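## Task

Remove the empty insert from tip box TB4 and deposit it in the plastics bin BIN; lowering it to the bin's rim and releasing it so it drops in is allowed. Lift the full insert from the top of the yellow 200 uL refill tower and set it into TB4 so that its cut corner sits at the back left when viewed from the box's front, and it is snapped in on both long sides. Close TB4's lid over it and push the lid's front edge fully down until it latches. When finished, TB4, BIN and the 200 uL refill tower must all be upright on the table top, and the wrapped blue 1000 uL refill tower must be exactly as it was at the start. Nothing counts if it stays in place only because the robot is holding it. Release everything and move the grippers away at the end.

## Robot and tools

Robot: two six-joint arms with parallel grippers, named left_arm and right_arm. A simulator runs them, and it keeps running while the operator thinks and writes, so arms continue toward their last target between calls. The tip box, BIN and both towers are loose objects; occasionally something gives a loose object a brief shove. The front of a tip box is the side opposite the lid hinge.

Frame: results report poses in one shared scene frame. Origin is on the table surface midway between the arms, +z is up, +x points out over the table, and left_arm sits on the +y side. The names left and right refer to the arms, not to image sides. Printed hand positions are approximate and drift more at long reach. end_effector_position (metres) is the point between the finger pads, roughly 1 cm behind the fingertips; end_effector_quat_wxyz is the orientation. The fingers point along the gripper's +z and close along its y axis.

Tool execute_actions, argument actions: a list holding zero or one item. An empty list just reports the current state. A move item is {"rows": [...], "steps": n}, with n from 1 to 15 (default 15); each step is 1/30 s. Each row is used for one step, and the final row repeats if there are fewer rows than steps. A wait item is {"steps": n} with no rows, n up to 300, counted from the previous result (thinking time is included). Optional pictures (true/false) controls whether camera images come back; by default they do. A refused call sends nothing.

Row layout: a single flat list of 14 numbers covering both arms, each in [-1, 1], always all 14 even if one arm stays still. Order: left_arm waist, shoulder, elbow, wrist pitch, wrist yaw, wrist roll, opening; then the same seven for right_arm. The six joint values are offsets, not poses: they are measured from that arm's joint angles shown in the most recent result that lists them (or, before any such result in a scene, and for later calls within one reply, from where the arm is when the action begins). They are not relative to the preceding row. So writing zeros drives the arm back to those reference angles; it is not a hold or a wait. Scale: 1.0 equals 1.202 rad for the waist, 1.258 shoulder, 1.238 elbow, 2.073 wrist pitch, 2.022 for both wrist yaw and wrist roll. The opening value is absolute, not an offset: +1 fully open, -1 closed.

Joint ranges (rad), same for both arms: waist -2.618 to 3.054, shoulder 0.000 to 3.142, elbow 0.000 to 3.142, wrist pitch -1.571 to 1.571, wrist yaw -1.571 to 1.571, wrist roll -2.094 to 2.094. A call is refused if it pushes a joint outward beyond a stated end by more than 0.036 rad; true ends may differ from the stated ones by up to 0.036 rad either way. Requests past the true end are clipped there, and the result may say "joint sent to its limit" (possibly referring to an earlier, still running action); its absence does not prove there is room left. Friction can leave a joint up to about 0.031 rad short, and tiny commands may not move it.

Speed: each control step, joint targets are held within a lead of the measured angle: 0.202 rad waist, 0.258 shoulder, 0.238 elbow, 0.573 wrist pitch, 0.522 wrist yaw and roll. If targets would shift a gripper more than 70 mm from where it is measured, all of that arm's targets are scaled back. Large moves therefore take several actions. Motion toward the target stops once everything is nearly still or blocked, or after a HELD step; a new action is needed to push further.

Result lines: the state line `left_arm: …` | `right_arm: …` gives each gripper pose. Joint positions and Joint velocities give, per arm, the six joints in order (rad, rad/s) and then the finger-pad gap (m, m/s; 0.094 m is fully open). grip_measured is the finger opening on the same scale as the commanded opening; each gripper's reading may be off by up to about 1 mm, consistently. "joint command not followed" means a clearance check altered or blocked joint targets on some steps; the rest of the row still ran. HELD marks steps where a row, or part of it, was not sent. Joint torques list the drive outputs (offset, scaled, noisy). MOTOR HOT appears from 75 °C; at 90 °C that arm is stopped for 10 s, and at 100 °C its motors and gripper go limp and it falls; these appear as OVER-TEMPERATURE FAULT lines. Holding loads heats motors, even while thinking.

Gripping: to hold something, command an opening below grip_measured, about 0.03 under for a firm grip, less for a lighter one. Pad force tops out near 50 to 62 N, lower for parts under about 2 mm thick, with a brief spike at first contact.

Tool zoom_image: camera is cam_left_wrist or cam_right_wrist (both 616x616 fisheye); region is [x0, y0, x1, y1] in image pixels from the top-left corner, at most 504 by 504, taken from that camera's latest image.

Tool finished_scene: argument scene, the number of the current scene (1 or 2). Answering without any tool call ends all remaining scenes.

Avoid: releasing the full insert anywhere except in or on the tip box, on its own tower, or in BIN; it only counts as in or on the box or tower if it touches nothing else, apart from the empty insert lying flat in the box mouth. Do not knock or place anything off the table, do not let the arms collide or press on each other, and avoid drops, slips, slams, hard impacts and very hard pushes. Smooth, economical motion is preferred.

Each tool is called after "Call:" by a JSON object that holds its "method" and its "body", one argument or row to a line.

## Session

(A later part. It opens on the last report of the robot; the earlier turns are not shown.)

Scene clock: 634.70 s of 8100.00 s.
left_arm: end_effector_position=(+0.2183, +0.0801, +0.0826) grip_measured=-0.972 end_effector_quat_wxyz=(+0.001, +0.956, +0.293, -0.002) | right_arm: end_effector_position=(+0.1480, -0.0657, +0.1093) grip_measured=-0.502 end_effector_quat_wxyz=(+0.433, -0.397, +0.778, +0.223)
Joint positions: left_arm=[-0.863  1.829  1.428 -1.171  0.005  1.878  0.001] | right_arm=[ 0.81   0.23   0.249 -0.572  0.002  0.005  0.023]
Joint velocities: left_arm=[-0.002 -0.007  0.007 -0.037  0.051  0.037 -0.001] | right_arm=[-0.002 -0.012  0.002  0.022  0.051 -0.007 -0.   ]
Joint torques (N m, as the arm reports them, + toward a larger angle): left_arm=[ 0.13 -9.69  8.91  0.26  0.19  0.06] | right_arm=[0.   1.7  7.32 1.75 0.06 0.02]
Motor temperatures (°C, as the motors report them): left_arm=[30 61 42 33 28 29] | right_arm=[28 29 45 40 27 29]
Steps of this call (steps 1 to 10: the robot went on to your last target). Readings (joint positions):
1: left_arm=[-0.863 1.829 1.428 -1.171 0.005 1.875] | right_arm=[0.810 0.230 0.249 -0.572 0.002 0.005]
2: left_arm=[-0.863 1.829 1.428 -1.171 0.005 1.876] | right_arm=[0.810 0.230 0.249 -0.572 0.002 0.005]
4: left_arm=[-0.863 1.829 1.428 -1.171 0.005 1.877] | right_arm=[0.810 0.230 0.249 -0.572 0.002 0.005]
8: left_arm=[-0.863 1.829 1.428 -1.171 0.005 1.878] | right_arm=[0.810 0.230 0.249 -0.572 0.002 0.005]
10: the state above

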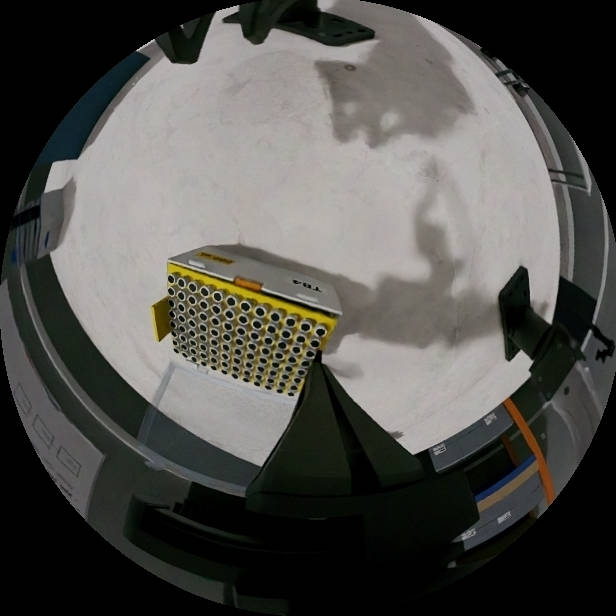

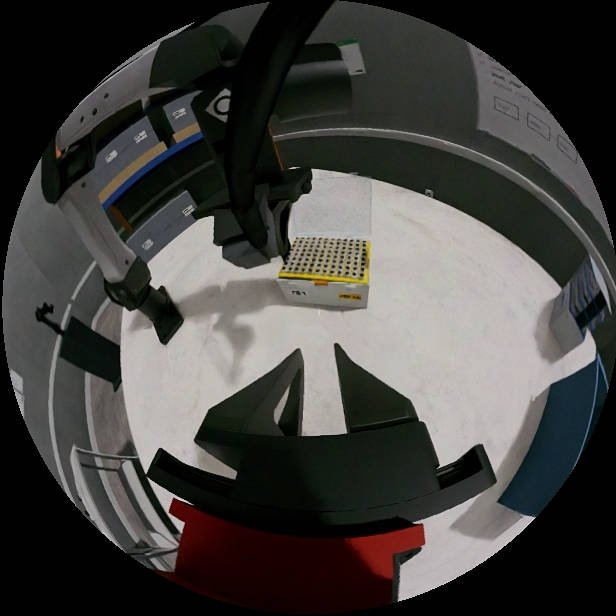

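Lower again.

Call:
{"method": "execute_actions", "body": {
  "actions": [
    {"rows":[[0,0,-0.014,0.006,0,0,-1,0,0,0,0,0,0,-0.5],[0,0,-0.017,0.008,0,0,-1,0,0,0,0,0,0,-0.5],[0,0,-0.02,0.01,0,0,-1,0,0,0,0,0,0,-0.5],[0,0,-0.023,0.012,0,0,-1,0,0,0,0,0,0,-0.5],[0,0,-0.026,0.014,0,0,-1,0,0,0,0,0,0,-0.5],[0,0,-0.029,0.016,0,0,-1,0,0,0,0,0,0,-0.5],[0,0,-0.032,0.017,0,0,-1,0,0,0,0,0,0,-0.5],[0,0,-0.035,0.017,0,0,-1,0,0,0,0,0,0,-0.5]],"steps":15}
  ],
  "pictures": false
}}

Call:
{"method": "execute_actions", "body": {
  "actions": [
    {"steps":10}
  ]
}}

Call:
{"method": "zoom_image", "body": {
  "camera": "cam_left_wrist",
  "region": [140, 220, 370, 420]
}}

Call:
{"method": "zoom_image", "body": {
  "camera": "cam_right_wrist",
  "region": [250, 200, 390, 320]
}}

Scene clock: 643.57 s of 8100.00 s.
left_arm: end_effector_position=(+0.2173, +0.0809, +0.0769) grip_measured=-0.972 end_effector_quat_wxyz=(+0.001, +0.956, +0.293, -0.003) | right_arm: end_effector_position=(+0.1480, -0.0657, +0.1093) grip_measured=-0.502 end_effector_quat_wxyz=(+0.433, -0.397, +0.778, +0.223)
Joint positions: left_arm=[-0.863  1.829  1.405 -1.149  0.005  1.878  0.001] | right_arm=[ 0.81   0.23   0.249 -0.572  0.002  0.005  0.023]
Joint velocities: left_arm=[-0.007  0.012 -0.002  0.051 -0.007  0.051 -0.001] | right_arm=[-0.012 -0.017 -0.007  0.037 -0.022 -0.051 -0.001]
Joint torques (N m, as the arm reports them, + toward a larger angle): left_arm=[ 0.18 -9.67  5.62  0.5   0.2  -0.07] | right_arm=[0.   1.71 7.29 1.74 0.06 0.01]
Motor temperatures (°C, as the motors report them): left_arm=[30 61 43 33 28 29] | right_arm=[28 29 45 40 27 29]
Steps of this call (steps 1 to 15: the robot went on to your last target; steps 16 to 90: nothing new was sent; then 5.37 s passed at rest; steps 91 to 105: all 15 steps of this action). Readings (joint positions):
91: left_arm=[-0.863 1.829 1.428 -1.171 0.005 1.878] | right_arm=[0.810 0.230 0.249 -0.572 0.002 0.005]
92: left_arm=[-0.863 1.829 1.428 -1.171 0.005 1.878] | right_arm=[0.810 0.230 0.249 -0.572 0.002 0.005]
94: left_arm=[-0.863 1.829 1.427 -1.168 0.005 1.878] | right_arm=[0.810 0.230 0.249 -0.572 0.002 0.005]
98: left_arm=[-0.863 1.829 1.411 -1.155 0.005 1.878] | right_arm=[0.810 0.230 0.249 -0.572 0.002 0.005]
105: the state above

Scene clock: 643.90 s of 8100.00 s.
left_arm: end_effector_position=(+0.2173, +0.0809, +0.0769) grip_measured=-0.972 end_effector_quat_wxyz=(+0.001, +0.956, +0.293, -0.003) | right_arm: end_effector_position=(+0.1480, -0.0657, +0.1093) grip_measured=-0.502 end_effector_quat_wxyz=(+0.433, -0.397, +0.778, +0.223)
Joint positions: left_arm=[-0.863  1.829  1.405 -1.149  0.005  1.878  0.001] | right_arm=[ 0.81   0.23   0.249 -0.572  0.002  0.005  0.023]
Joint velocities: left_arm=[-0.007 -0.022 -0.017 -0.007  0.037 -0.037 -0.   ] | right_arm=[ 0.012  0.007 -0.007 -0.022  0.022  0.037 -0.   ]
Joint torques (N m, as the arm reports them, + toward a larger angle): left_arm=[ 0.12 -9.7   5.61  0.51  0.2  -0.08] | right_arm=[-0.02  1.67  7.34  1.74  0.06  0.02]
Motor temperatures (°C, as the motors report them): left_arm=[30 61 43 33 28 29] | right_arm=[28 29 45 40 27 29]
Steps of this call (steps 1 to 10: the robot went on to your last target). Readings (joint positions):
1: left_arm=[-0.863 1.829 1.405 -1.149 0.005 1.878] | right_arm=[0.810 0.230 0.249 -0.572 0.002 0.005]
2: left_arm=[-0.863 1.829 1.405 -1.149 0.005 1.878] | right_arm=[0.810 0.230 0.249 -0.572 0.002 0.005]
4: left_arm=[-0.863 1.829 1.405 -1.149 0.005 1.878] | right_arm=[0.810 0.230 0.249 -0.572 0.002 0.005]
8: left_arm=[-0.863 1.829 1.405 -1.149 0.005 1.878] | right_arm=[0.810 0.230 0.249 -0.572 0.002 0.005]
10: the state above

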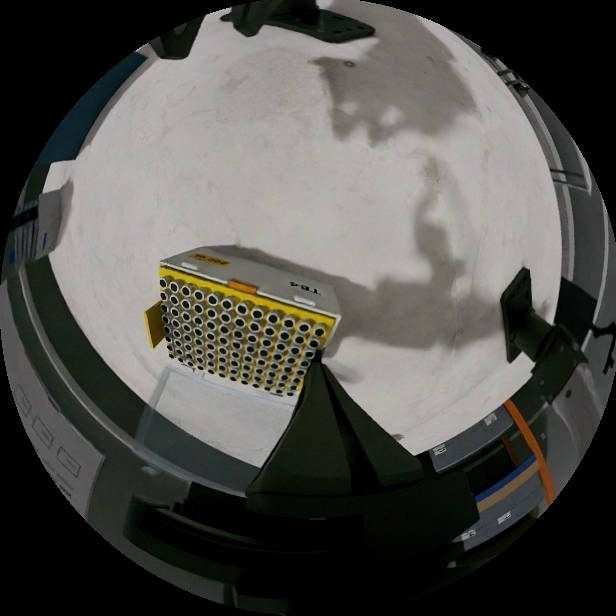

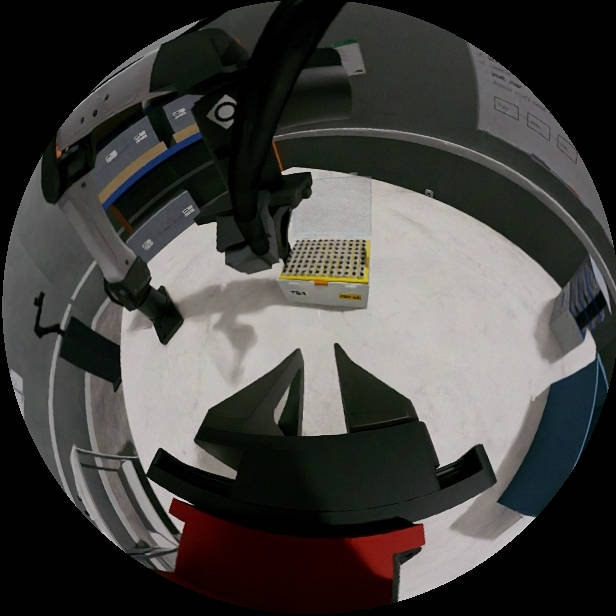

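Region (140, 220, 370, 420) of cam_left_wrist's 616x616 image, scaled by 2.191, with more detail than that image has; it fills the top 438 rows of this view, and the rest is white.

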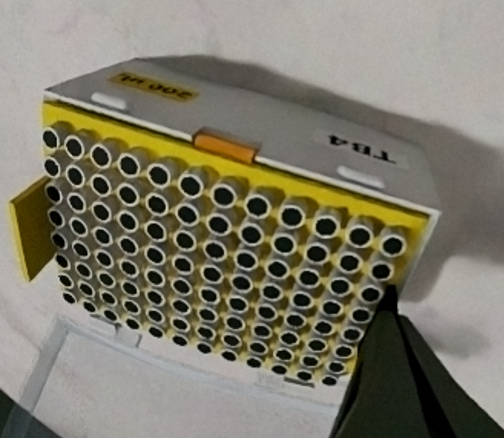

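Region (250, 200, 390, 320) of cam_right_wrist's 616x616 image, scaled by 3.600, with more detail than that image has; it fills the top 432 rows of this view, and the rest is white.

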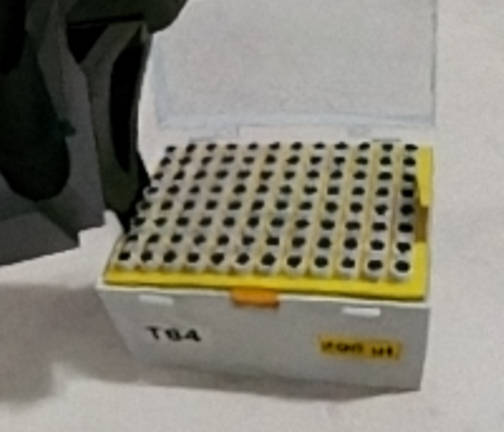

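Call:
{"method": "execute_actions", "body": {
  "actions": [
    {"rows":[[0,0,0.016,-0.006,0,0,-1,0,0,0,0,0,0,-0.5],[0,0,0.022,-0.009,0,0,-1,0,0,0,0,0,0,-0.5],[0,0,0.028,-0.012,0,0,-1,0,0,0,0,0,0,-0.5],[0,0,0.034,-0.015,0,0,-1,0,0,0,0,0,0,-0.5],[0,0,0.038,-0.018,0,0,-1,0,0,0,0,0,0,-0.5],[0,0,0.038,-0.018,0,0,-1,0,0,0,0,0,0,-0.5],[0,0,0.038,-0.018,0,0,-1,0,0,0,0,0,0,-0.5],[-0.008,0,0.038,-0.018,0,0,-1,0,0,0,0,0,0,-0.5],[-0.011,0,0.038,-0.018,0,0,-1,0,0,0,0,0,0,-0.5],[-0.014,0,0.038,-0.018,0,0,-1,0,0,0,0,0,0,-0.5],[-0.017,0,0.038,-0.018,0,0,-1,0,0,0,0,0,0,-0.5]],"steps":15}
  ],
  "pictures": false
}}

Call:
{"method": "execute_actions", "body": {
  "actions": [
    {"steps":8}
  ]
}}

Call:
{"method": "zoom_image", "body": {
  "camera": "cam_left_wrist",
  "region": [140, 220, 370, 420]
}}

Scene clock: 655.33 s of 8100.00 s.
left_arm: end_effector_position=(+0.2174, +0.0775, +0.0843) grip_measured=-0.972 end_effector_quat_wxyz=(+0.002, +0.957, +0.289, -0.002) | right_arm: end_effector_position=(+0.1480, -0.0657, +0.1093) grip_measured=-0.502 end_effector_quat_wxyz=(+0.433, -0.397, +0.778, +0.223)
Joint positions: left_arm=[-0.87   1.829  1.435 -1.175  0.005  1.878  0.001] | right_arm=[ 0.81   0.23   0.249 -0.572  0.002  0.005  0.023]
Joint velocities: left_arm=[-0.022 -0.027 -0.027 -0.037  0.051 -0.037 -0.   ] | right_arm=[ 0.022 -0.007 -0.017  0.007 -0.051  0.022  0.   ]
Joint torques (N m, as the arm reports them, + toward a larger angle): left_arm=[-0.83 -9.68  8.93  0.26  0.2  -0.08] | right_arm=[-0.01  1.73  7.37  1.75  0.06  0.02]
Motor temperatures (°C, as the motors report them): left_arm=[30 61 43 33 28 29] | right_arm=[28 29 45 41 27 29]
Steps of this call (steps 1 to 15: the robot went on to your last target; steps 16 to 90: nothing new was sent; then 7.93 s passed at rest; steps 91 to 105: all 15 steps of this action). Readings (joint positions):
91: left_arm=[-0.863 1.829 1.405 -1.149 0.005 1.878] | right_arm=[0.810 0.230 0.249 -0.572 0.002 0.005]
92: left_arm=[-0.863 1.829 1.407 -1.150 0.005 1.878] | right_arm=[0.810 0.230 0.249 -0.572 0.002 0.005]
94: left_arm=[-0.863 1.829 1.416 -1.157 0.005 1.878] | right_arm=[0.810 0.230 0.249 -0.572 0.002 0.005]
98: left_arm=[-0.863 1.829 1.435 -1.170 0.005 1.878] | right_arm=[0.810 0.230 0.249 -0.572 0.002 0.005]
105: the state above

Scene clock: 655.60 s of 8100.00 s.
left_arm: end_effector_position=(+0.2173, +0.0775, +0.0843) grip_measured=-0.972 end_effector_quat_wxyz=(+0.002, +0.957, +0.289, -0.002) | right_arm: end_effector_position=(+0.1480, -0.0657, +0.1093) grip_measured=-0.502 end_effector_quat_wxyz=(+0.433, -0.397, +0.778, +0.223)
Joint positions: left_arm=[-0.871  1.829  1.435 -1.176  0.005  1.878  0.001] | right_arm=[ 0.81   0.23   0.249 -0.572  0.002  0.005  0.023]
Joint velocities: left_arm=[-0.002  0.017  0.012 -0.037 -0.037  0.037  0.   ] | right_arm=[ 0.002 -0.007 -0.007 -0.007  0.007  0.007  0.001]
Joint torques (N m, as the arm reports them, + toward a larger angle): left_arm=[-0.94 -9.72  8.9   0.26  0.2  -0.09] | right_arm=[0.06 1.73 7.32 1.74 0.06 0.03]
Motor temperatures (°C, as the motors report them): left_arm=[30 61 43 33 28 29] | right_arm=[28 29 45 41 27 29]
Steps of this call (steps 1 to 8: the robot went on to your last target). Readings (joint positions):
1: left_arm=[-0.871 1.829 1.435 -1.176 0.005 1.878] | right_arm=[0.810 0.230 0.249 -0.572 0.002 0.005]
2: left_arm=[-0.871 1.829 1.435 -1.176 0.005 1.878] | right_arm=[0.810 0.230 0.249 -0.572 0.002 0.005]
4: left_arm=[-0.871 1.829 1.435 -1.176 0.005 1.878] | right_arm=[0.810 0.230 0.249 -0.572 0.002 0.005]
8: the state above

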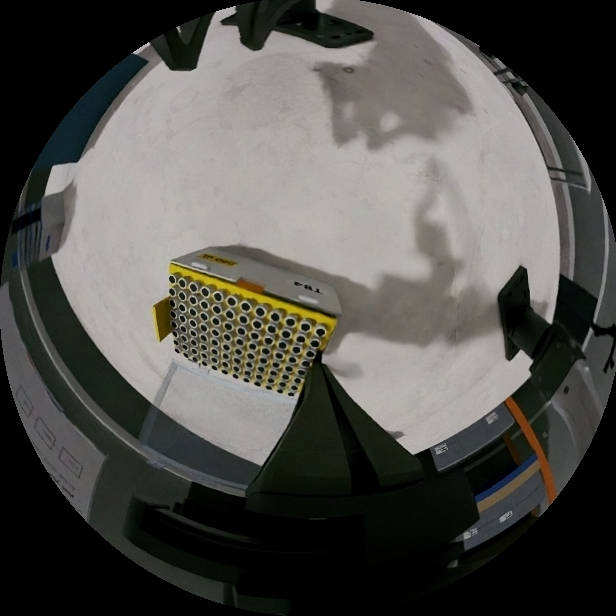

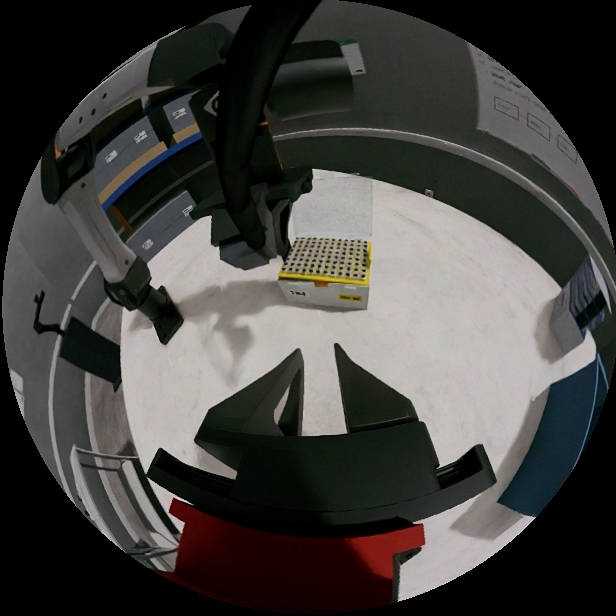

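Region (140, 220, 370, 420) of cam_left_wrist's 616x616 image, scaled by 2.191, with more detail than that image has; it fills the top 438 rows of this view, and the rest is white.

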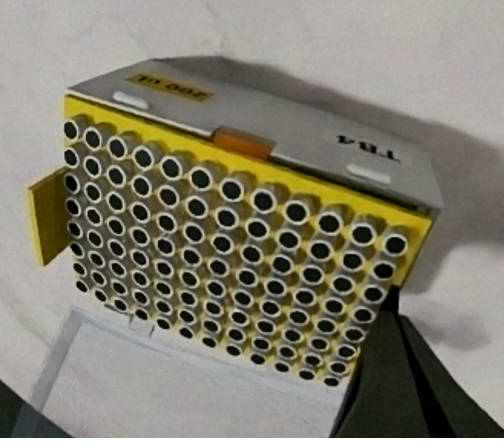

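Call:
{"method": "execute_actions", "body": {
  "actions": []
}}

Scene clock: 680.63 s of 8100.00 s.
left_arm: end_effector_position=(+0.2173, +0.0775, +0.0843) grip_measured=-0.972 end_effector_quat_wxyz=(+0.002, +0.957, +0.289, -0.002) | right_arm: end_effector_position=(+0.1480, -0.0657, +0.1093) grip_measured=-0.502 end_effector_quat_wxyz=(+0.433, -0.397, +0.778, +0.223)
Joint positions: left_arm=[-0.871  1.829  1.435 -1.176  0.005  1.878  0.001] | right_arm=[ 0.81   0.23   0.249 -0.572  0.002  0.005  0.023]
Joint velocities: left_arm=[ 0.002 -0.017 -0.022  0.051 -0.051 -0.007  0.   ] | right_arm=[-0.007 -0.002  0.012  0.037  0.007  0.007 -0.002]
Joint torques (N m, as the arm reports them, + toward a larger angle): left_arm=[-0.95 -9.69  8.89  0.27  0.2  -0.08] | right_arm=[0.02 1.69 7.31 1.74 0.07 0.02]
Motor temperatures (°C, as the motors report them): left_arm=[30 62 45 32 28 29] | right_arm=[28 29 45 41 27 29]
Steps of this call (steps 1 to 15: the robot went on to your last target; steps 16 to 90: nothing new was sent; then 22.03 s passed at rest). Readings (joint positions):
1: left_arm=[-0.871 1.829 1.435 -1.176 0.005 1.878] | right_arm=[0.810 0.230 0.249 -0.572 0.002 0.005]
2: left_arm=[-0.871 1.829 1.435 -1.176 0.005 1.878] | right_arm=[0.810 0.230 0.249 -0.572 0.002 0.005]
4: left_arm=[-0.871 1.829 1.435 -1.176 0.005 1.878] | right_arm=[0.810 0.230 0.249 -0.572 0.002 0.005]
8: left_arm=[-0.871 1.829 1.435 -1.176 0.005 1.878] | right_arm=[0.810 0.230 0.249 -0.572 0.002 0.005]
90: the state above
All arms were judged still, so your last target was given up. Only a new action makes them travel on or press farther. Fingers that are still opening or closing keep moving.

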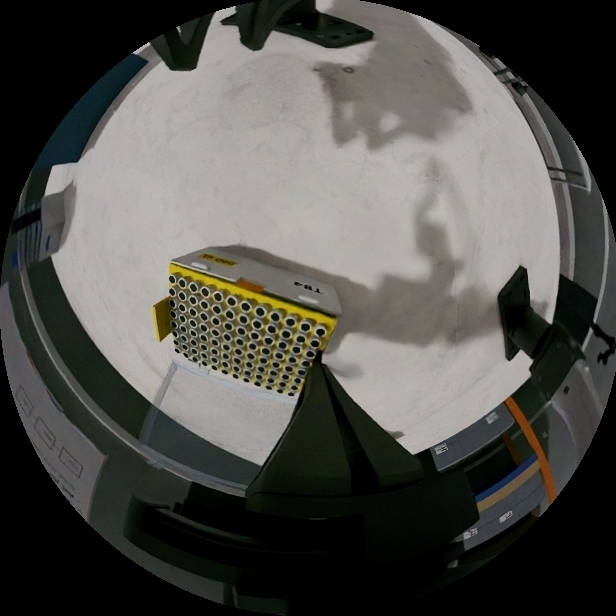

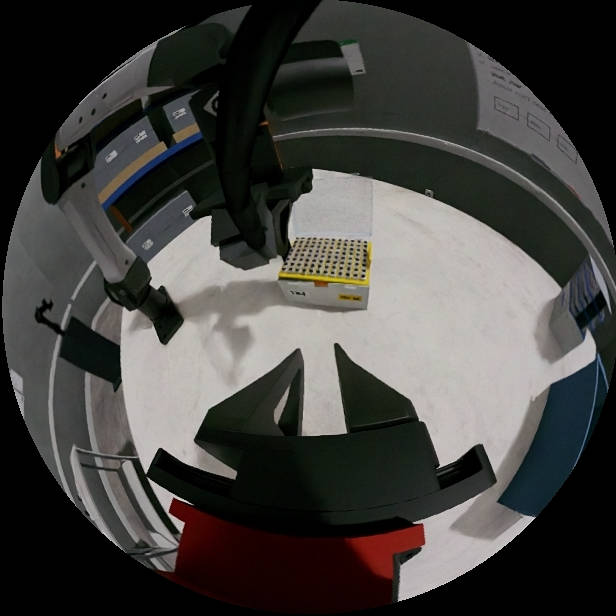

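Call:
{"method": "execute_actions", "body": {
  "actions": [
    {"rows":[[0,0,-0.018,0.008,0,0,-1,0,0,0,0,0,0,-0.5],[0,0,-0.022,0.010,0,0,-1,0,0,0,0,0,0,-0.5],[0,0,-0.026,0.012,0,0,-1,0,0,0,0,0,0,-0.5],[0,0,-0.030,0.014,0,0,-1,0,0,0,0,0,0,-0.5],[0,0,-0.033,0.015,0,0,-1,0,0,0,0,0,0,-0.5],[0,0,-0.036,0.016,0,0,-1,0,0,0,0,0,0,-0.5],[0,0,-0.039,0.017,0,0,-1,0,0,0,0,0,0,-0.5]],"steps":15}
  ]
}}

Call:
{"method": "zoom_image", "body": {
  "camera": "cam_right_wrist",
  "region": [250, 200, 390, 320]
}}

Call:
{"method": "zoom_image", "body": {
  "camera": "cam_left_wrist",
  "region": [140, 220, 370, 420]
}}

Scene clock: 686.90 s of 8100.00 s.
left_arm: end_effector_position=(+0.2153, +0.0791, +0.0774) grip_measured=-0.972 end_effector_quat_wxyz=(-0.000, +0.957, +0.289, -0.003) | right_arm: end_effector_position=(+0.1480, -0.0657, +0.1093) grip_measured=-0.502 end_effector_quat_wxyz=(+0.433, -0.397, +0.778, +0.223)
Joint positions: left_arm=[-0.871  1.829  1.407 -1.153  0.005  1.878  0.001] | right_arm=[ 0.81   0.23   0.249 -0.572  0.002  0.005  0.023]
Joint velocities: left_arm=[-0.012 -0.002 -0.007 -0.051 -0.007  0.007  0.001] | right_arm=[-0.007 -0.022 -0.007  0.022 -0.022 -0.037 -0.   ]
Joint torques (N m, as the arm reports them, + toward a larger angle): left_arm=[ 0.18 -9.72  5.63  0.51  0.2  -0.08] | right_arm=[0.   1.7  7.33 1.74 0.07 0.02]
Motor temperatures (°C, as the motors report them): left_arm=[30 62 45 32 28 29] | right_arm=[28 29 45 41 27 29]
Steps of this call (steps 1 to 90: nothing new was sent; then 2.77 s passed at rest; steps 91 to 105: all 15 steps of this action). Readings (joint positions):
91: left_arm=[-0.871 1.829 1.435 -1.175 0.005 1.878] | right_arm=[0.810 0.230 0.249 -0.572 0.002 0.005]
92: left_arm=[-0.871 1.829 1.434 -1.174 0.005 1.878] | right_arm=[0.810 0.230 0.249 -0.572 0.002 0.005]
94: left_arm=[-0.871 1.829 1.427 -1.167 0.005 1.878] | right_arm=[0.810 0.230 0.249 -0.572 0.002 0.005]
98: left_arm=[-0.871 1.829 1.410 -1.157 0.005 1.878] | right_arm=[0.810 0.230 0.249 -0.572 0.002 0.005]
105: the state above

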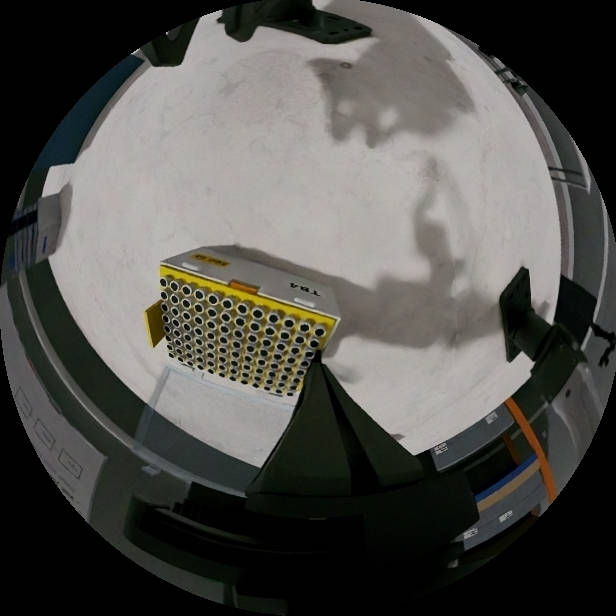

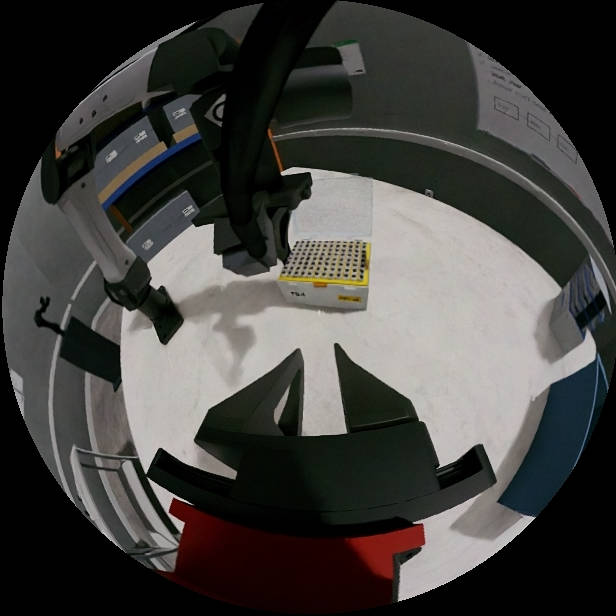

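Region (250, 200, 390, 320) of cam_right_wrist's 616x616 image, scaled by 3.600, with more detail than that image has; it fills the top 432 rows of this view, and the rest is white.

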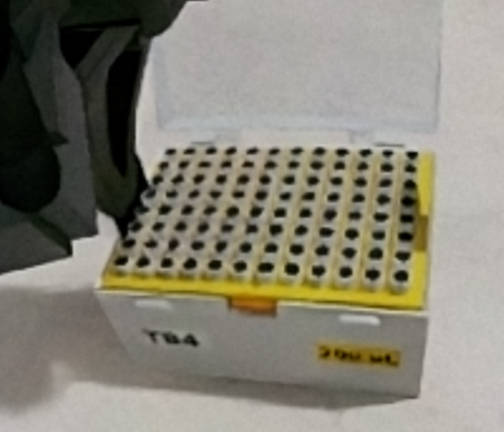

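Region (140, 220, 370, 420) of cam_left_wrist's 616x616 image, scaled by 2.191, with more detail than that image has; it fills the top 438 rows of this view, and the rest is white.

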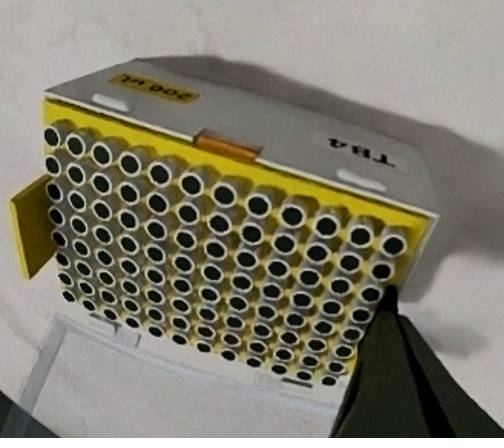

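Call:
{"method": "execute_actions", "body": {
  "actions": [
    {"rows":[[0,0,0,0,0,0,-0.8,0,0,0,0,0,0,-0.5],[0,0,0,0,0,0,-0.6,0,0,0,0,0,0,-0.5],[0,0,0,0,0,0,-0.5,0,0,0,0,0,0,-0.5],[0,0,0,0,0,0,-0.5,0,0,0,0,0,0,-0.5],[0,0,0,0,0,0,-0.5,0,0,0,0,0,0,-0.5],[0,0,0,0,0,0,-0.5,0,0,0,0,0,0,-0.5],[0,0,0,0,0,0,-0.5,0,0,0,0,0,0,-0.5],[0,0,0,0,0,0,-0.5,0,0,0,0,0,0,-0.5],[0,0,0.03,-0.015,0,0,-0.5,0,0,0,0,0,0,-0.5],[0,0,0.05,-0.028,0,0,-0.5,0,0,0,0,0,0,-0.5],[0,0,0.07,-0.04,0,0,-0.5,0,0,0,0,0,0,-0.5],[0,0,0.09,-0.052,0,0,-0.5,0,0,0,0,0,0,-0.5]],"steps":15}
  ],
  "pictures": false
}}

Call:
{"method": "execute_actions", "body": {
  "actions": [
    {"steps":10}
  ]
}}

Call:
{"method": "zoom_image", "body": {
  "camera": "cam_right_wrist",
  "region": [250, 200, 390, 320]
}}

Call:
{"method": "zoom_image", "body": {
  "camera": "cam_left_wrist",
  "region": [140, 220, 370, 420]
}}

Scene clock: 697.63 s of 8100.00 s.
left_arm: end_effector_position=(+0.2245, +0.0717, +0.1019) grip_measured=-0.502 end_effector_quat_wxyz=(+0.014, +0.957, +0.289, +0.007) | right_arm: end_effector_position=(+0.1480, -0.0657, +0.1093) grip_measured=-0.502 end_effector_quat_wxyz=(+0.433, -0.397, +0.778, +0.223)
Joint positions: left_arm=[-0.871  1.829  1.505 -1.216  0.005  1.878  0.023] | right_arm=[ 0.81   0.23   0.249 -0.572  0.002  0.005  0.023]
Joint velocities: left_arm=[-0.002 -0.007  0.208 -0.037  0.007  0.051 -0.   ] | right_arm=[-0.007  0.002 -0.007 -0.037  0.022 -0.095 -0.001]
Joint torques (N m, as the arm reports them, + toward a larger angle): left_arm=[ 0.14 -9.79  7.59  0.09  0.2  -0.08] | right_arm=[-0.01  1.72  7.33  1.73  0.06  0.02]
Motor temperatures (°C, as the motors report them): left_arm=[30 62 44 32 28 29] | right_arm=[28 29 45 41 27 29]
Steps of this call (steps 1 to 15: the robot went on to your last target; steps 16 to 90: nothing new was sent; then 7.23 s passed at rest; steps 91 to 105: all 15 steps of this action). Readings (joint positions):
91: left_arm=[-0.871 1.829 1.407 -1.153 0.005 1.878] | right_arm=[0.810 0.230 0.249 -0.572 0.002 0.005]
92: left_arm=[-0.871 1.829 1.407 -1.153 0.005 1.878] | right_arm=[0.810 0.230 0.249 -0.572 0.002 0.005]
94: left_arm=[-0.871 1.829 1.407 -1.153 0.005 1.878] | right_arm=[0.810 0.230 0.249 -0.572 0.002 0.005]
98: left_arm=[-0.871 1.829 1.407 -1.153 0.005 1.878] | right_arm=[0.810 0.230 0.249 -0.572 0.002 0.005]
105: the state above

Scene clock: 697.97 s of 8100.00 s.
left_arm: end_effector_position=(+0.2198, +0.0755, +0.1030) grip_measured=-0.502 end_effector_quat_wxyz=(+0.004, +0.957, +0.289, -0.000) | right_arm: end_effector_position=(+0.1480, -0.0657, +0.1093) grip_measured=-0.502 end_effector_quat_wxyz=(+0.433, -0.397, +0.778, +0.223)
Joint positions: left_arm=[-0.871  1.829  1.51  -1.246  0.005  1.878  0.023] | right_arm=[ 0.81   0.23   0.249 -0.572  0.002  0.005  0.023]
Joint velocities: left_arm=[ 0.007 -0.007 -0.002 -0.051 -0.022  0.022 -0.   ] | right_arm=[ 0.017  0.002 -0.002  0.037  0.007 -0.066 -0.001]
Joint torques (N m, as the arm reports them, + toward a larger angle): left_arm=[ 0.13 -9.81  8.29  0.27  0.2  -0.08] | right_arm=[-0.01  1.71  7.33  1.74  0.06  0.02]
Motor temperatures (°C, as the motors report them): left_arm=[30 62 44 32 28 29] | right_arm=[28 29 45 41 27 29]
Steps of this call (steps 1 to 10: the robot went on to your last target). Readings (joint positions):
1: left_arm=[-0.871 1.829 1.509 -1.219 0.005 1.878] | right_arm=[0.810 0.230 0.249 -0.572 0.002 0.005]
2: left_arm=[-0.871 1.829 1.510 -1.223 0.005 1.878] | right_arm=[0.810 0.230 0.249 -0.572 0.002 0.005]
4: left_arm=[-0.871 1.829 1.510 -1.233 0.005 1.878] | right_arm=[0.810 0.230 0.249 -0.572 0.002 0.005]
8: left_arm=[-0.871 1.829 1.510 -1.243 0.005 1.878] | right_arm=[0.810 0.230 0.249 -0.572 0.002 0.005]
10: the state above

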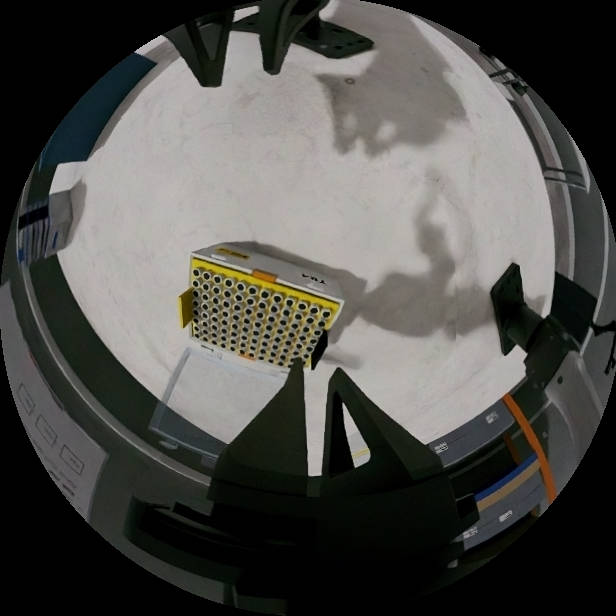

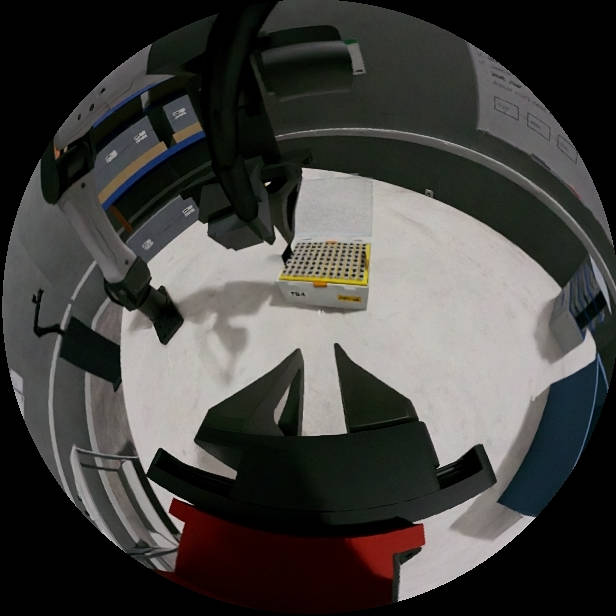

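Region (250, 200, 390, 320) of cam_right_wrist's 616x616 image, scaled by 3.600, with more detail than that image has; it fills the top 432 rows of this view, and the rest is white.

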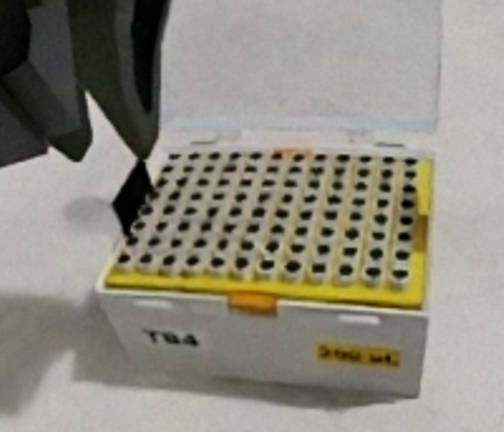

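Region (140, 220, 370, 420) of cam_left_wrist's 616x616 image, scaled by 2.191, with more detail than that image has; it fills the top 438 rows of this view, and the rest is white.

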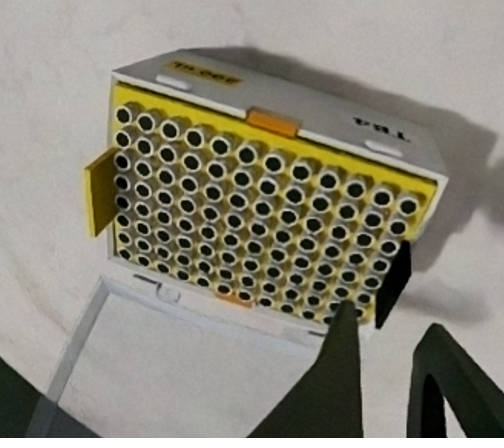

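Call:
{"method": "execute_actions", "body": {
  "actions": [
    {"rows":[[-0.005,0.02,0.03,-0.005,0,-0.003,-1,0,0,0,0,0,0,-0.5],[-0.01,0.04,0.06,-0.01,0,-0.006,-1,0,0,0,0,0,0,-0.5],[-0.015,0.06,0.09,-0.016,0,-0.01,-1,0,0,0,0,0,0,-0.5],[-0.02,0.08,0.118,-0.021,0,-0.013,-1,0,0,0,0,0,0,-0.5],[-0.025,0.10,0.145,-0.026,0,-0.016,-1,0,0,0,0,0,0,-0.5],[-0.03,0.12,0.172,-0.031,0,-0.019,-1,0,0,0,0,0,0,-0.5],[-0.035,0.14,0.198,-0.036,0,-0.022,-1,0,0,0,0,0,0,-0.5],[-0.04,0.16,0.222,-0.041,0,-0.025,-1,0,0,0,0,0,0,-0.5],[-0.045,0.177,0.243,-0.046,0,-0.028,-1,0,0,0,0,0,0,-0.5]],"steps":15}
  ],
  "pictures": false
}}

Call:
{"method": "execute_actions", "body": {
  "actions": [
    {"rows":[[0,0,-0.02,0.012,0,0,-1,0,0,0,0,0,0,-0.5],[0,0,-0.04,0.024,0,0,-1,0,0,0,0,0,0,-0.5],[0,0,-0.06,0.036,0,0,-1,0,0,0,0,0,0,-0.5],[0,0,-0.08,0.048,0,0,-1,0,0,0,0,0,0,-0.5],[0,0,-0.095,0.056,0,0,-1,0,0,0,0,0,0,-0.5]],"steps":15}
  ]
}}

Scene clock: 734.77 s of 8100.00 s.
left_arm: end_effector_position=(+0.2497, +0.0273, +0.1007) grip_measured=-0.984 end_effector_quat_wxyz=(+0.006, +0.958, +0.286, +0.000) | right_arm: end_effector_position=(+0.1480, -0.0657, +0.1093) grip_measured=-0.502 end_effector_quat_wxyz=(+0.433, -0.397, +0.778, +0.223)
Joint positions: left_arm=[-0.919  2.041  1.792 -1.311  0.005  1.836  0.001] | right_arm=[ 0.81   0.23   0.249 -0.572  0.002  0.005  0.023]
Joint velocities: left_arm=[-0.002 -0.017 -0.012 -0.095  0.007 -0.11  -0.001] | right_arm=[-0.002  0.022  0.002 -0.022  0.051 -0.066 -0.   ]
Joint torques (N m, as the arm reports them, + toward a larger angle): left_arm=[ -0.41 -11.01   9.15   0.28   0.2   -0.19] | right_arm=[0.03 1.7  7.33 1.74 0.07 0.02]
Motor temperatures (°C, as the motors report them): left_arm=[30 63 46 32 28 29] | right_arm=[28 28 45 42 27 29]
Steps of this call (steps 1 to 30: the robot went on to your last target; steps 31 to 100: nothing new was sent; then 32.97 s passed at rest; steps 101 to 115: all 15 steps of this action). Readings (joint positions):
101: left_arm=[-0.871 1.830 1.513 -1.251 0.005 1.878] | right_arm=[0.810 0.230 0.249 -0.572 0.002 0.005]
102: left_arm=[-0.871 1.836 1.525 -1.258 0.005 1.878] | right_arm=[0.810 0.230 0.249 -0.572 0.002 0.005]
104: left_arm=[-0.873 1.868 1.582 -1.274 0.005 1.874] | right_arm=[0.810 0.230 0.249 -0.572 0.002 0.005]
108: left_arm=[-0.893 1.963 1.721 -1.289 0.005 1.858] | right_arm=[0.810 0.230 0.249 -0.572 0.002 0.005]
115: the state above

Scene clock: 735.27 s of 8100.00 s.
left_arm: end_effector_position=(+0.2475, +0.0292, +0.0750) grip_measured=-0.984 end_effector_quat_wxyz=(+0.004, +0.958, +0.286, -0.001) | right_arm: end_effector_position=(+0.1480, -0.0657, +0.1093) grip_measured=-0.502 end_effector_quat_wxyz=(+0.433, -0.397, +0.778, +0.223)
Joint positions: left_arm=[-0.919  2.039  1.687 -1.213  0.005  1.836  0.001] | right_arm=[ 0.81   0.23   0.249 -0.572  0.002  0.005  0.023]
Joint velocities: left_arm=[-0.002  0.002 -0.007  0.051  0.037 -0.022 -0.001] | right_arm=[ 0.007 -0.007  0.002 -0.037 -0.007 -0.081 -0.   ]
Joint torques (N m, as the arm reports them, + toward a larger angle): left_arm=[  0.14 -11.68   6.38   0.47   0.2   -0.08] | right_arm=[-0.01  1.7   7.31  1.74  0.06  0.02]
Motor temperatures (°C, as the motors report them): left_arm=[30 63 46 32 28 29] | right_arm=[28 28 45 42 27 29]
Steps of this call (steps 1 to 15: all 15 steps of this action). Readings (joint positions):
1: left_arm=[-0.919 2.041 1.791 -1.312 0.005 1.836] | right_arm=[0.810 0.230 0.249 -0.572 0.002 0.005]
2: left_arm=[-0.919 2.041 1.787 -1.305 0.005 1.836] | right_arm=[0.810 0.230 0.249 -0.572 0.002 0.005]
4: left_arm=[-0.919 2.039 1.758 -1.277 0.005 1.836] | right_arm=[0.810 0.230 0.249 -0.572 0.002 0.005]
8: left_arm=[-0.919 2.039 1.691 -1.239 0.005 1.836] | right_arm=[0.810 0.230 0.249 -0.572 0.002 0.005]
15: the state above

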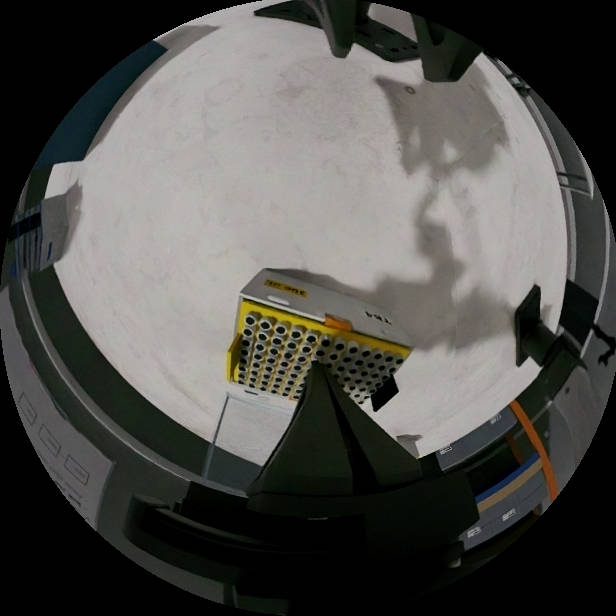

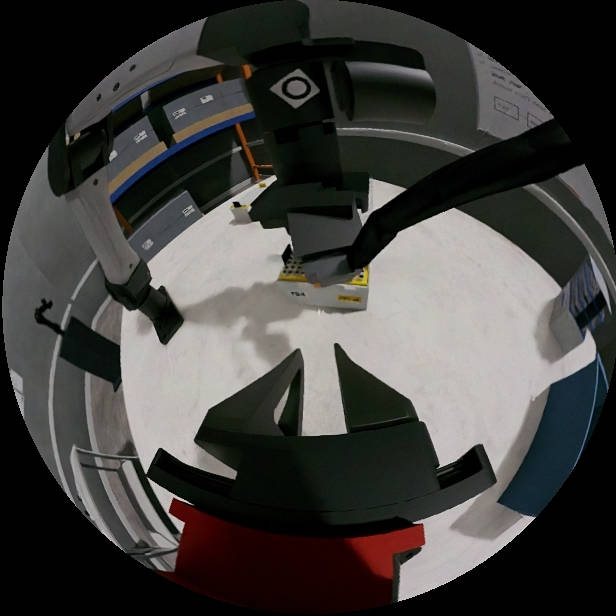

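Call:
{"method": "execute_actions", "body": {
  "actions": [
    {"rows":[[0.015,0,0,0,0,0,-1,0,0,0,0,0,0,-0.5],[0.03,0,0,0,0,0,-1,0,0,0,0,0,0,-0.5],[0.03,0,0,0,0,0,-1,0,0,0,0,0,0,-0.5],[0.03,0,0,0,0,0,-1,0,0,0,0,0,0,-0.5],[0.03,0,0,0,0,0,-1,0,0,0,0,0,0,-0.5],[0.03,0,-0.02,0.01,0,0,-1,0,0,0,0,0,0,-0.5],[0.03,0,-0.03,0.016,0,0,-1,0,0,0,0,0,0,-0.5]],"steps":15}
  ]
}}

Call:
{"method": "zoom_image", "body": {
  "camera": "cam_left_wrist",
  "region": [200, 240, 430, 440]
}}

Scene clock: 747.27 s of 8100.00 s.
left_arm: end_effector_position=(+0.2548, +0.0381, +0.0704) grip_measured=-0.984 end_effector_quat_wxyz=(+0.004, +0.954, +0.300, -0.000) | right_arm: end_effector_position=(+0.1480, -0.0657, +0.1093) grip_measured=-0.502 end_effector_quat_wxyz=(+0.433, -0.397, +0.778, +0.223)
Joint positions: left_arm=[-0.889  2.039  1.669 -1.193  0.005  1.836  0.001] | right_arm=[ 0.81   0.23   0.249 -0.572  0.002  0.005  0.023]
Joint velocities: left_arm=[-0.002  0.017  0.007  0.037  0.095 -0.081 -0.   ] | right_arm=[-0.012 -0.002 -0.007 -0.037 -0.007  0.007 -0.002]
Joint torques (N m, as the arm reports them, + toward a larger angle): left_arm=[  0.69 -11.91   5.81   0.5    0.2   -0.08] | right_arm=[-0.01  1.74  7.3   1.75  0.06  0.02]
Motor temperatures (°C, as the motors report them): left_arm=[30 65 45 32 28 29] | right_arm=[28 28 45 42 27 29]
Steps of this call (steps 1 to 15: the robot went on to your last target; steps 16 to 90: nothing new was sent; then 8.50 s passed at rest; steps 91 to 105: all 15 steps of this action). Readings (joint positions):
91: left_arm=[-0.918 2.039 1.687 -1.206 0.005 1.836] | right_arm=[0.810 0.230 0.249 -0.572 0.002 0.005]
92: left_arm=[-0.916 2.039 1.687 -1.206 0.005 1.836] | right_arm=[0.810 0.230 0.249 -0.572 0.002 0.005]
94: left_arm=[-0.906 2.039 1.687 -1.206 0.005 1.836] | right_arm=[0.810 0.230 0.249 -0.572 0.002 0.005]
98: left_arm=[-0.890 2.039 1.681 -1.199 0.005 1.836] | right_arm=[0.810 0.230 0.249 -0.572 0.002 0.005]
105: the state above

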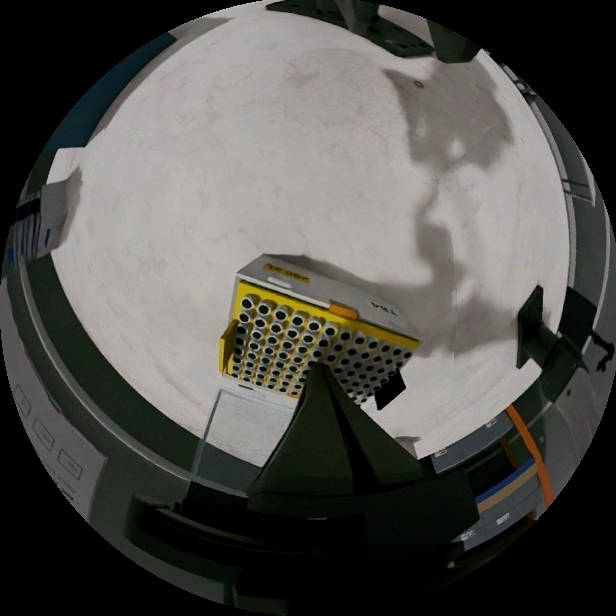

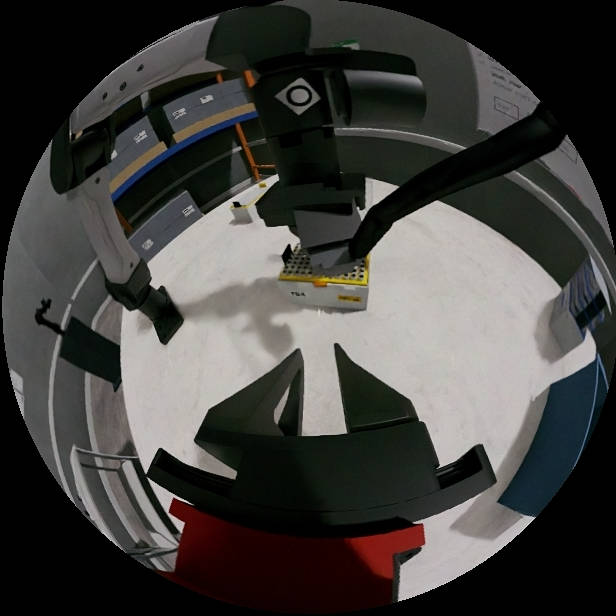

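Region (200, 240, 430, 440) of cam_left_wrist's 616x616 image, scaled by 2.191, with more detail than that image has; it fills the top 438 rows of this view, and the rest is white.

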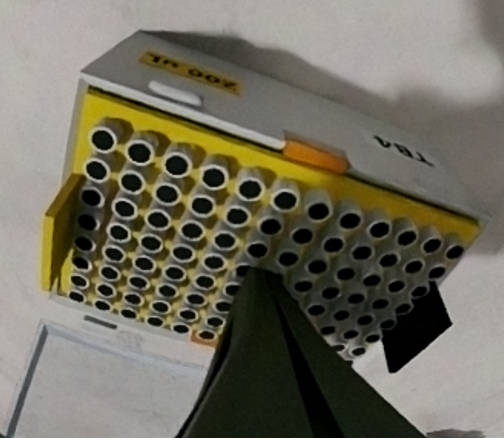

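Call:
{"method": "execute_actions", "body": {
  "actions": [
    {"rows":[[0,0.01,-0.015,0,0,0,-1,0,0,0,0,0,0,-0.5],[0,0.015,-0.02,0,0,0,-1,0,0,0,0,0,0,-0.5],[0,0.02,-0.025,0,0,0,-1,0,0,0,0,0,0,-0.5],[0,0.025,-0.03,0,0,0,-1,0,0,0,0,0,0,-0.5],[0,0.03,-0.035,0,0,0,-1,0,0,0,0,0,0,-0.5],[0,0.035,-0.04,0,0,0,-1,0,0,0,0,0,0,-0.5],[0,0.04,-0.045,0,0,0,-1,0,0,0,0,0,0,-0.5],[0,0.045,-0.05,0,0,0,-1,0,0,0,0,0,0,-0.5],[0,0.05,-0.055,0,0,0,-1,0,0,0,0,0,0,-0.5],[0,0.055,-0.06,0,0,0,-1,0,0,0,0,0,0,-0.5]],"steps":15}
  ]
}}

Call:
{"method": "zoom_image", "body": {
  "camera": "cam_left_wrist",
  "region": [200, 240, 430, 440]
}}

Scene clock: 753.73 s of 8100.00 s.
left_arm: end_effector_position=(+0.2522, +0.0403, +0.0649) grip_measured=-0.984 end_effector_quat_wxyz=(-0.002, +0.954, +0.300, -0.005) | right_arm: end_effector_position=(+0.1480, -0.0657, +0.1093) grip_measured=-0.502 end_effector_quat_wxyz=(+0.433, -0.397, +0.778, +0.223)
Joint positions: left_arm=[-0.889  2.044  1.654 -1.19   0.005  1.836  0.001] | right_arm=[ 0.81   0.23   0.249 -0.572  0.002  0.005  0.023]
Joint velocities: left_arm=[ 0.007  0.007  0.007  0.051  0.007 -0.007  0.   ] | right_arm=[-0.012 -0.017  0.002 -0.051 -0.051  0.037  0.001]
Joint torques (N m, as the arm reports them, + toward a larger angle): left_arm=[ 0.16 -6.08  2.2   0.36  0.2  -0.08] | right_arm=[0.02 1.75 7.33 1.74 0.06 0.01]
Motor temperatures (°C, as the motors report them): left_arm=[30 66 45 32 28 29] | right_arm=[28 28 45 42 27 29]
Steps of this call (steps 1 to 15: the robot went on to your last target; steps 16 to 90: nothing new was sent; then 2.97 s passed at rest; steps 91 to 105: all 15 steps of this action). Readings (joint positions):
91: left_arm=[-0.889 2.039 1.669 -1.190 0.005 1.836] | right_arm=[0.810 0.230 0.249 -0.572 0.002 0.005]
92: left_arm=[-0.889 2.039 1.669 -1.190 0.005 1.836] | right_arm=[0.810 0.230 0.249 -0.572 0.002 0.005]
94: left_arm=[-0.889 2.039 1.664 -1.190 0.005 1.836] | right_arm=[0.810 0.230 0.249 -0.572 0.002 0.005]
98: left_arm=[-0.889 2.044 1.656 -1.190 0.005 1.836] | right_arm=[0.810 0.230 0.249 -0.572 0.002 0.005]
105: the state above

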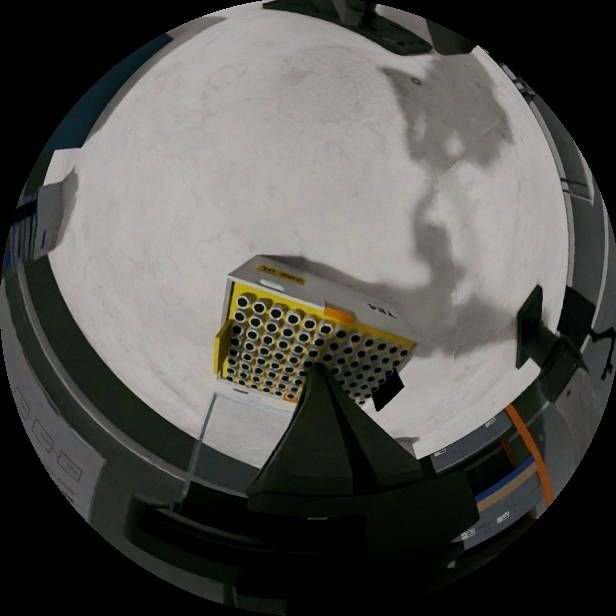

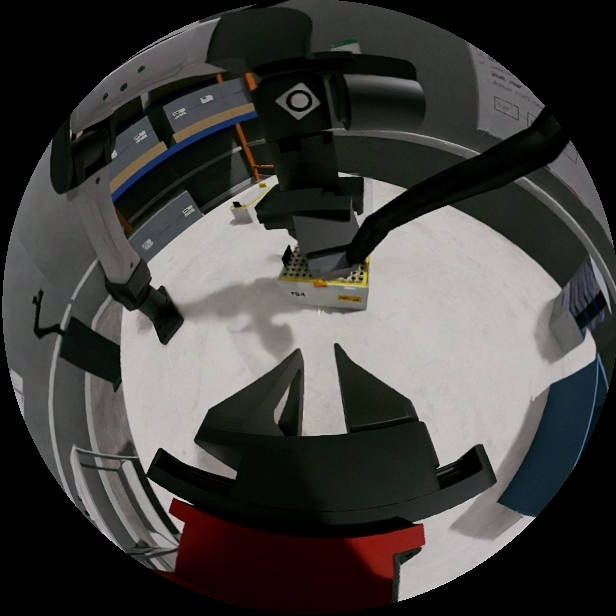

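Region (200, 240, 430, 440) of cam_left_wrist's 616x616 image, scaled by 2.191, with more detail than that image has; it fills the top 438 rows of this view, and the rest is white.

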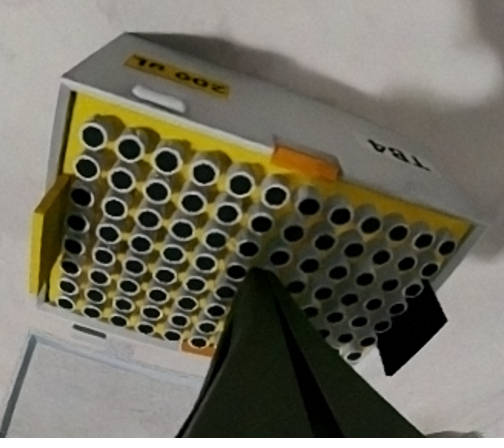

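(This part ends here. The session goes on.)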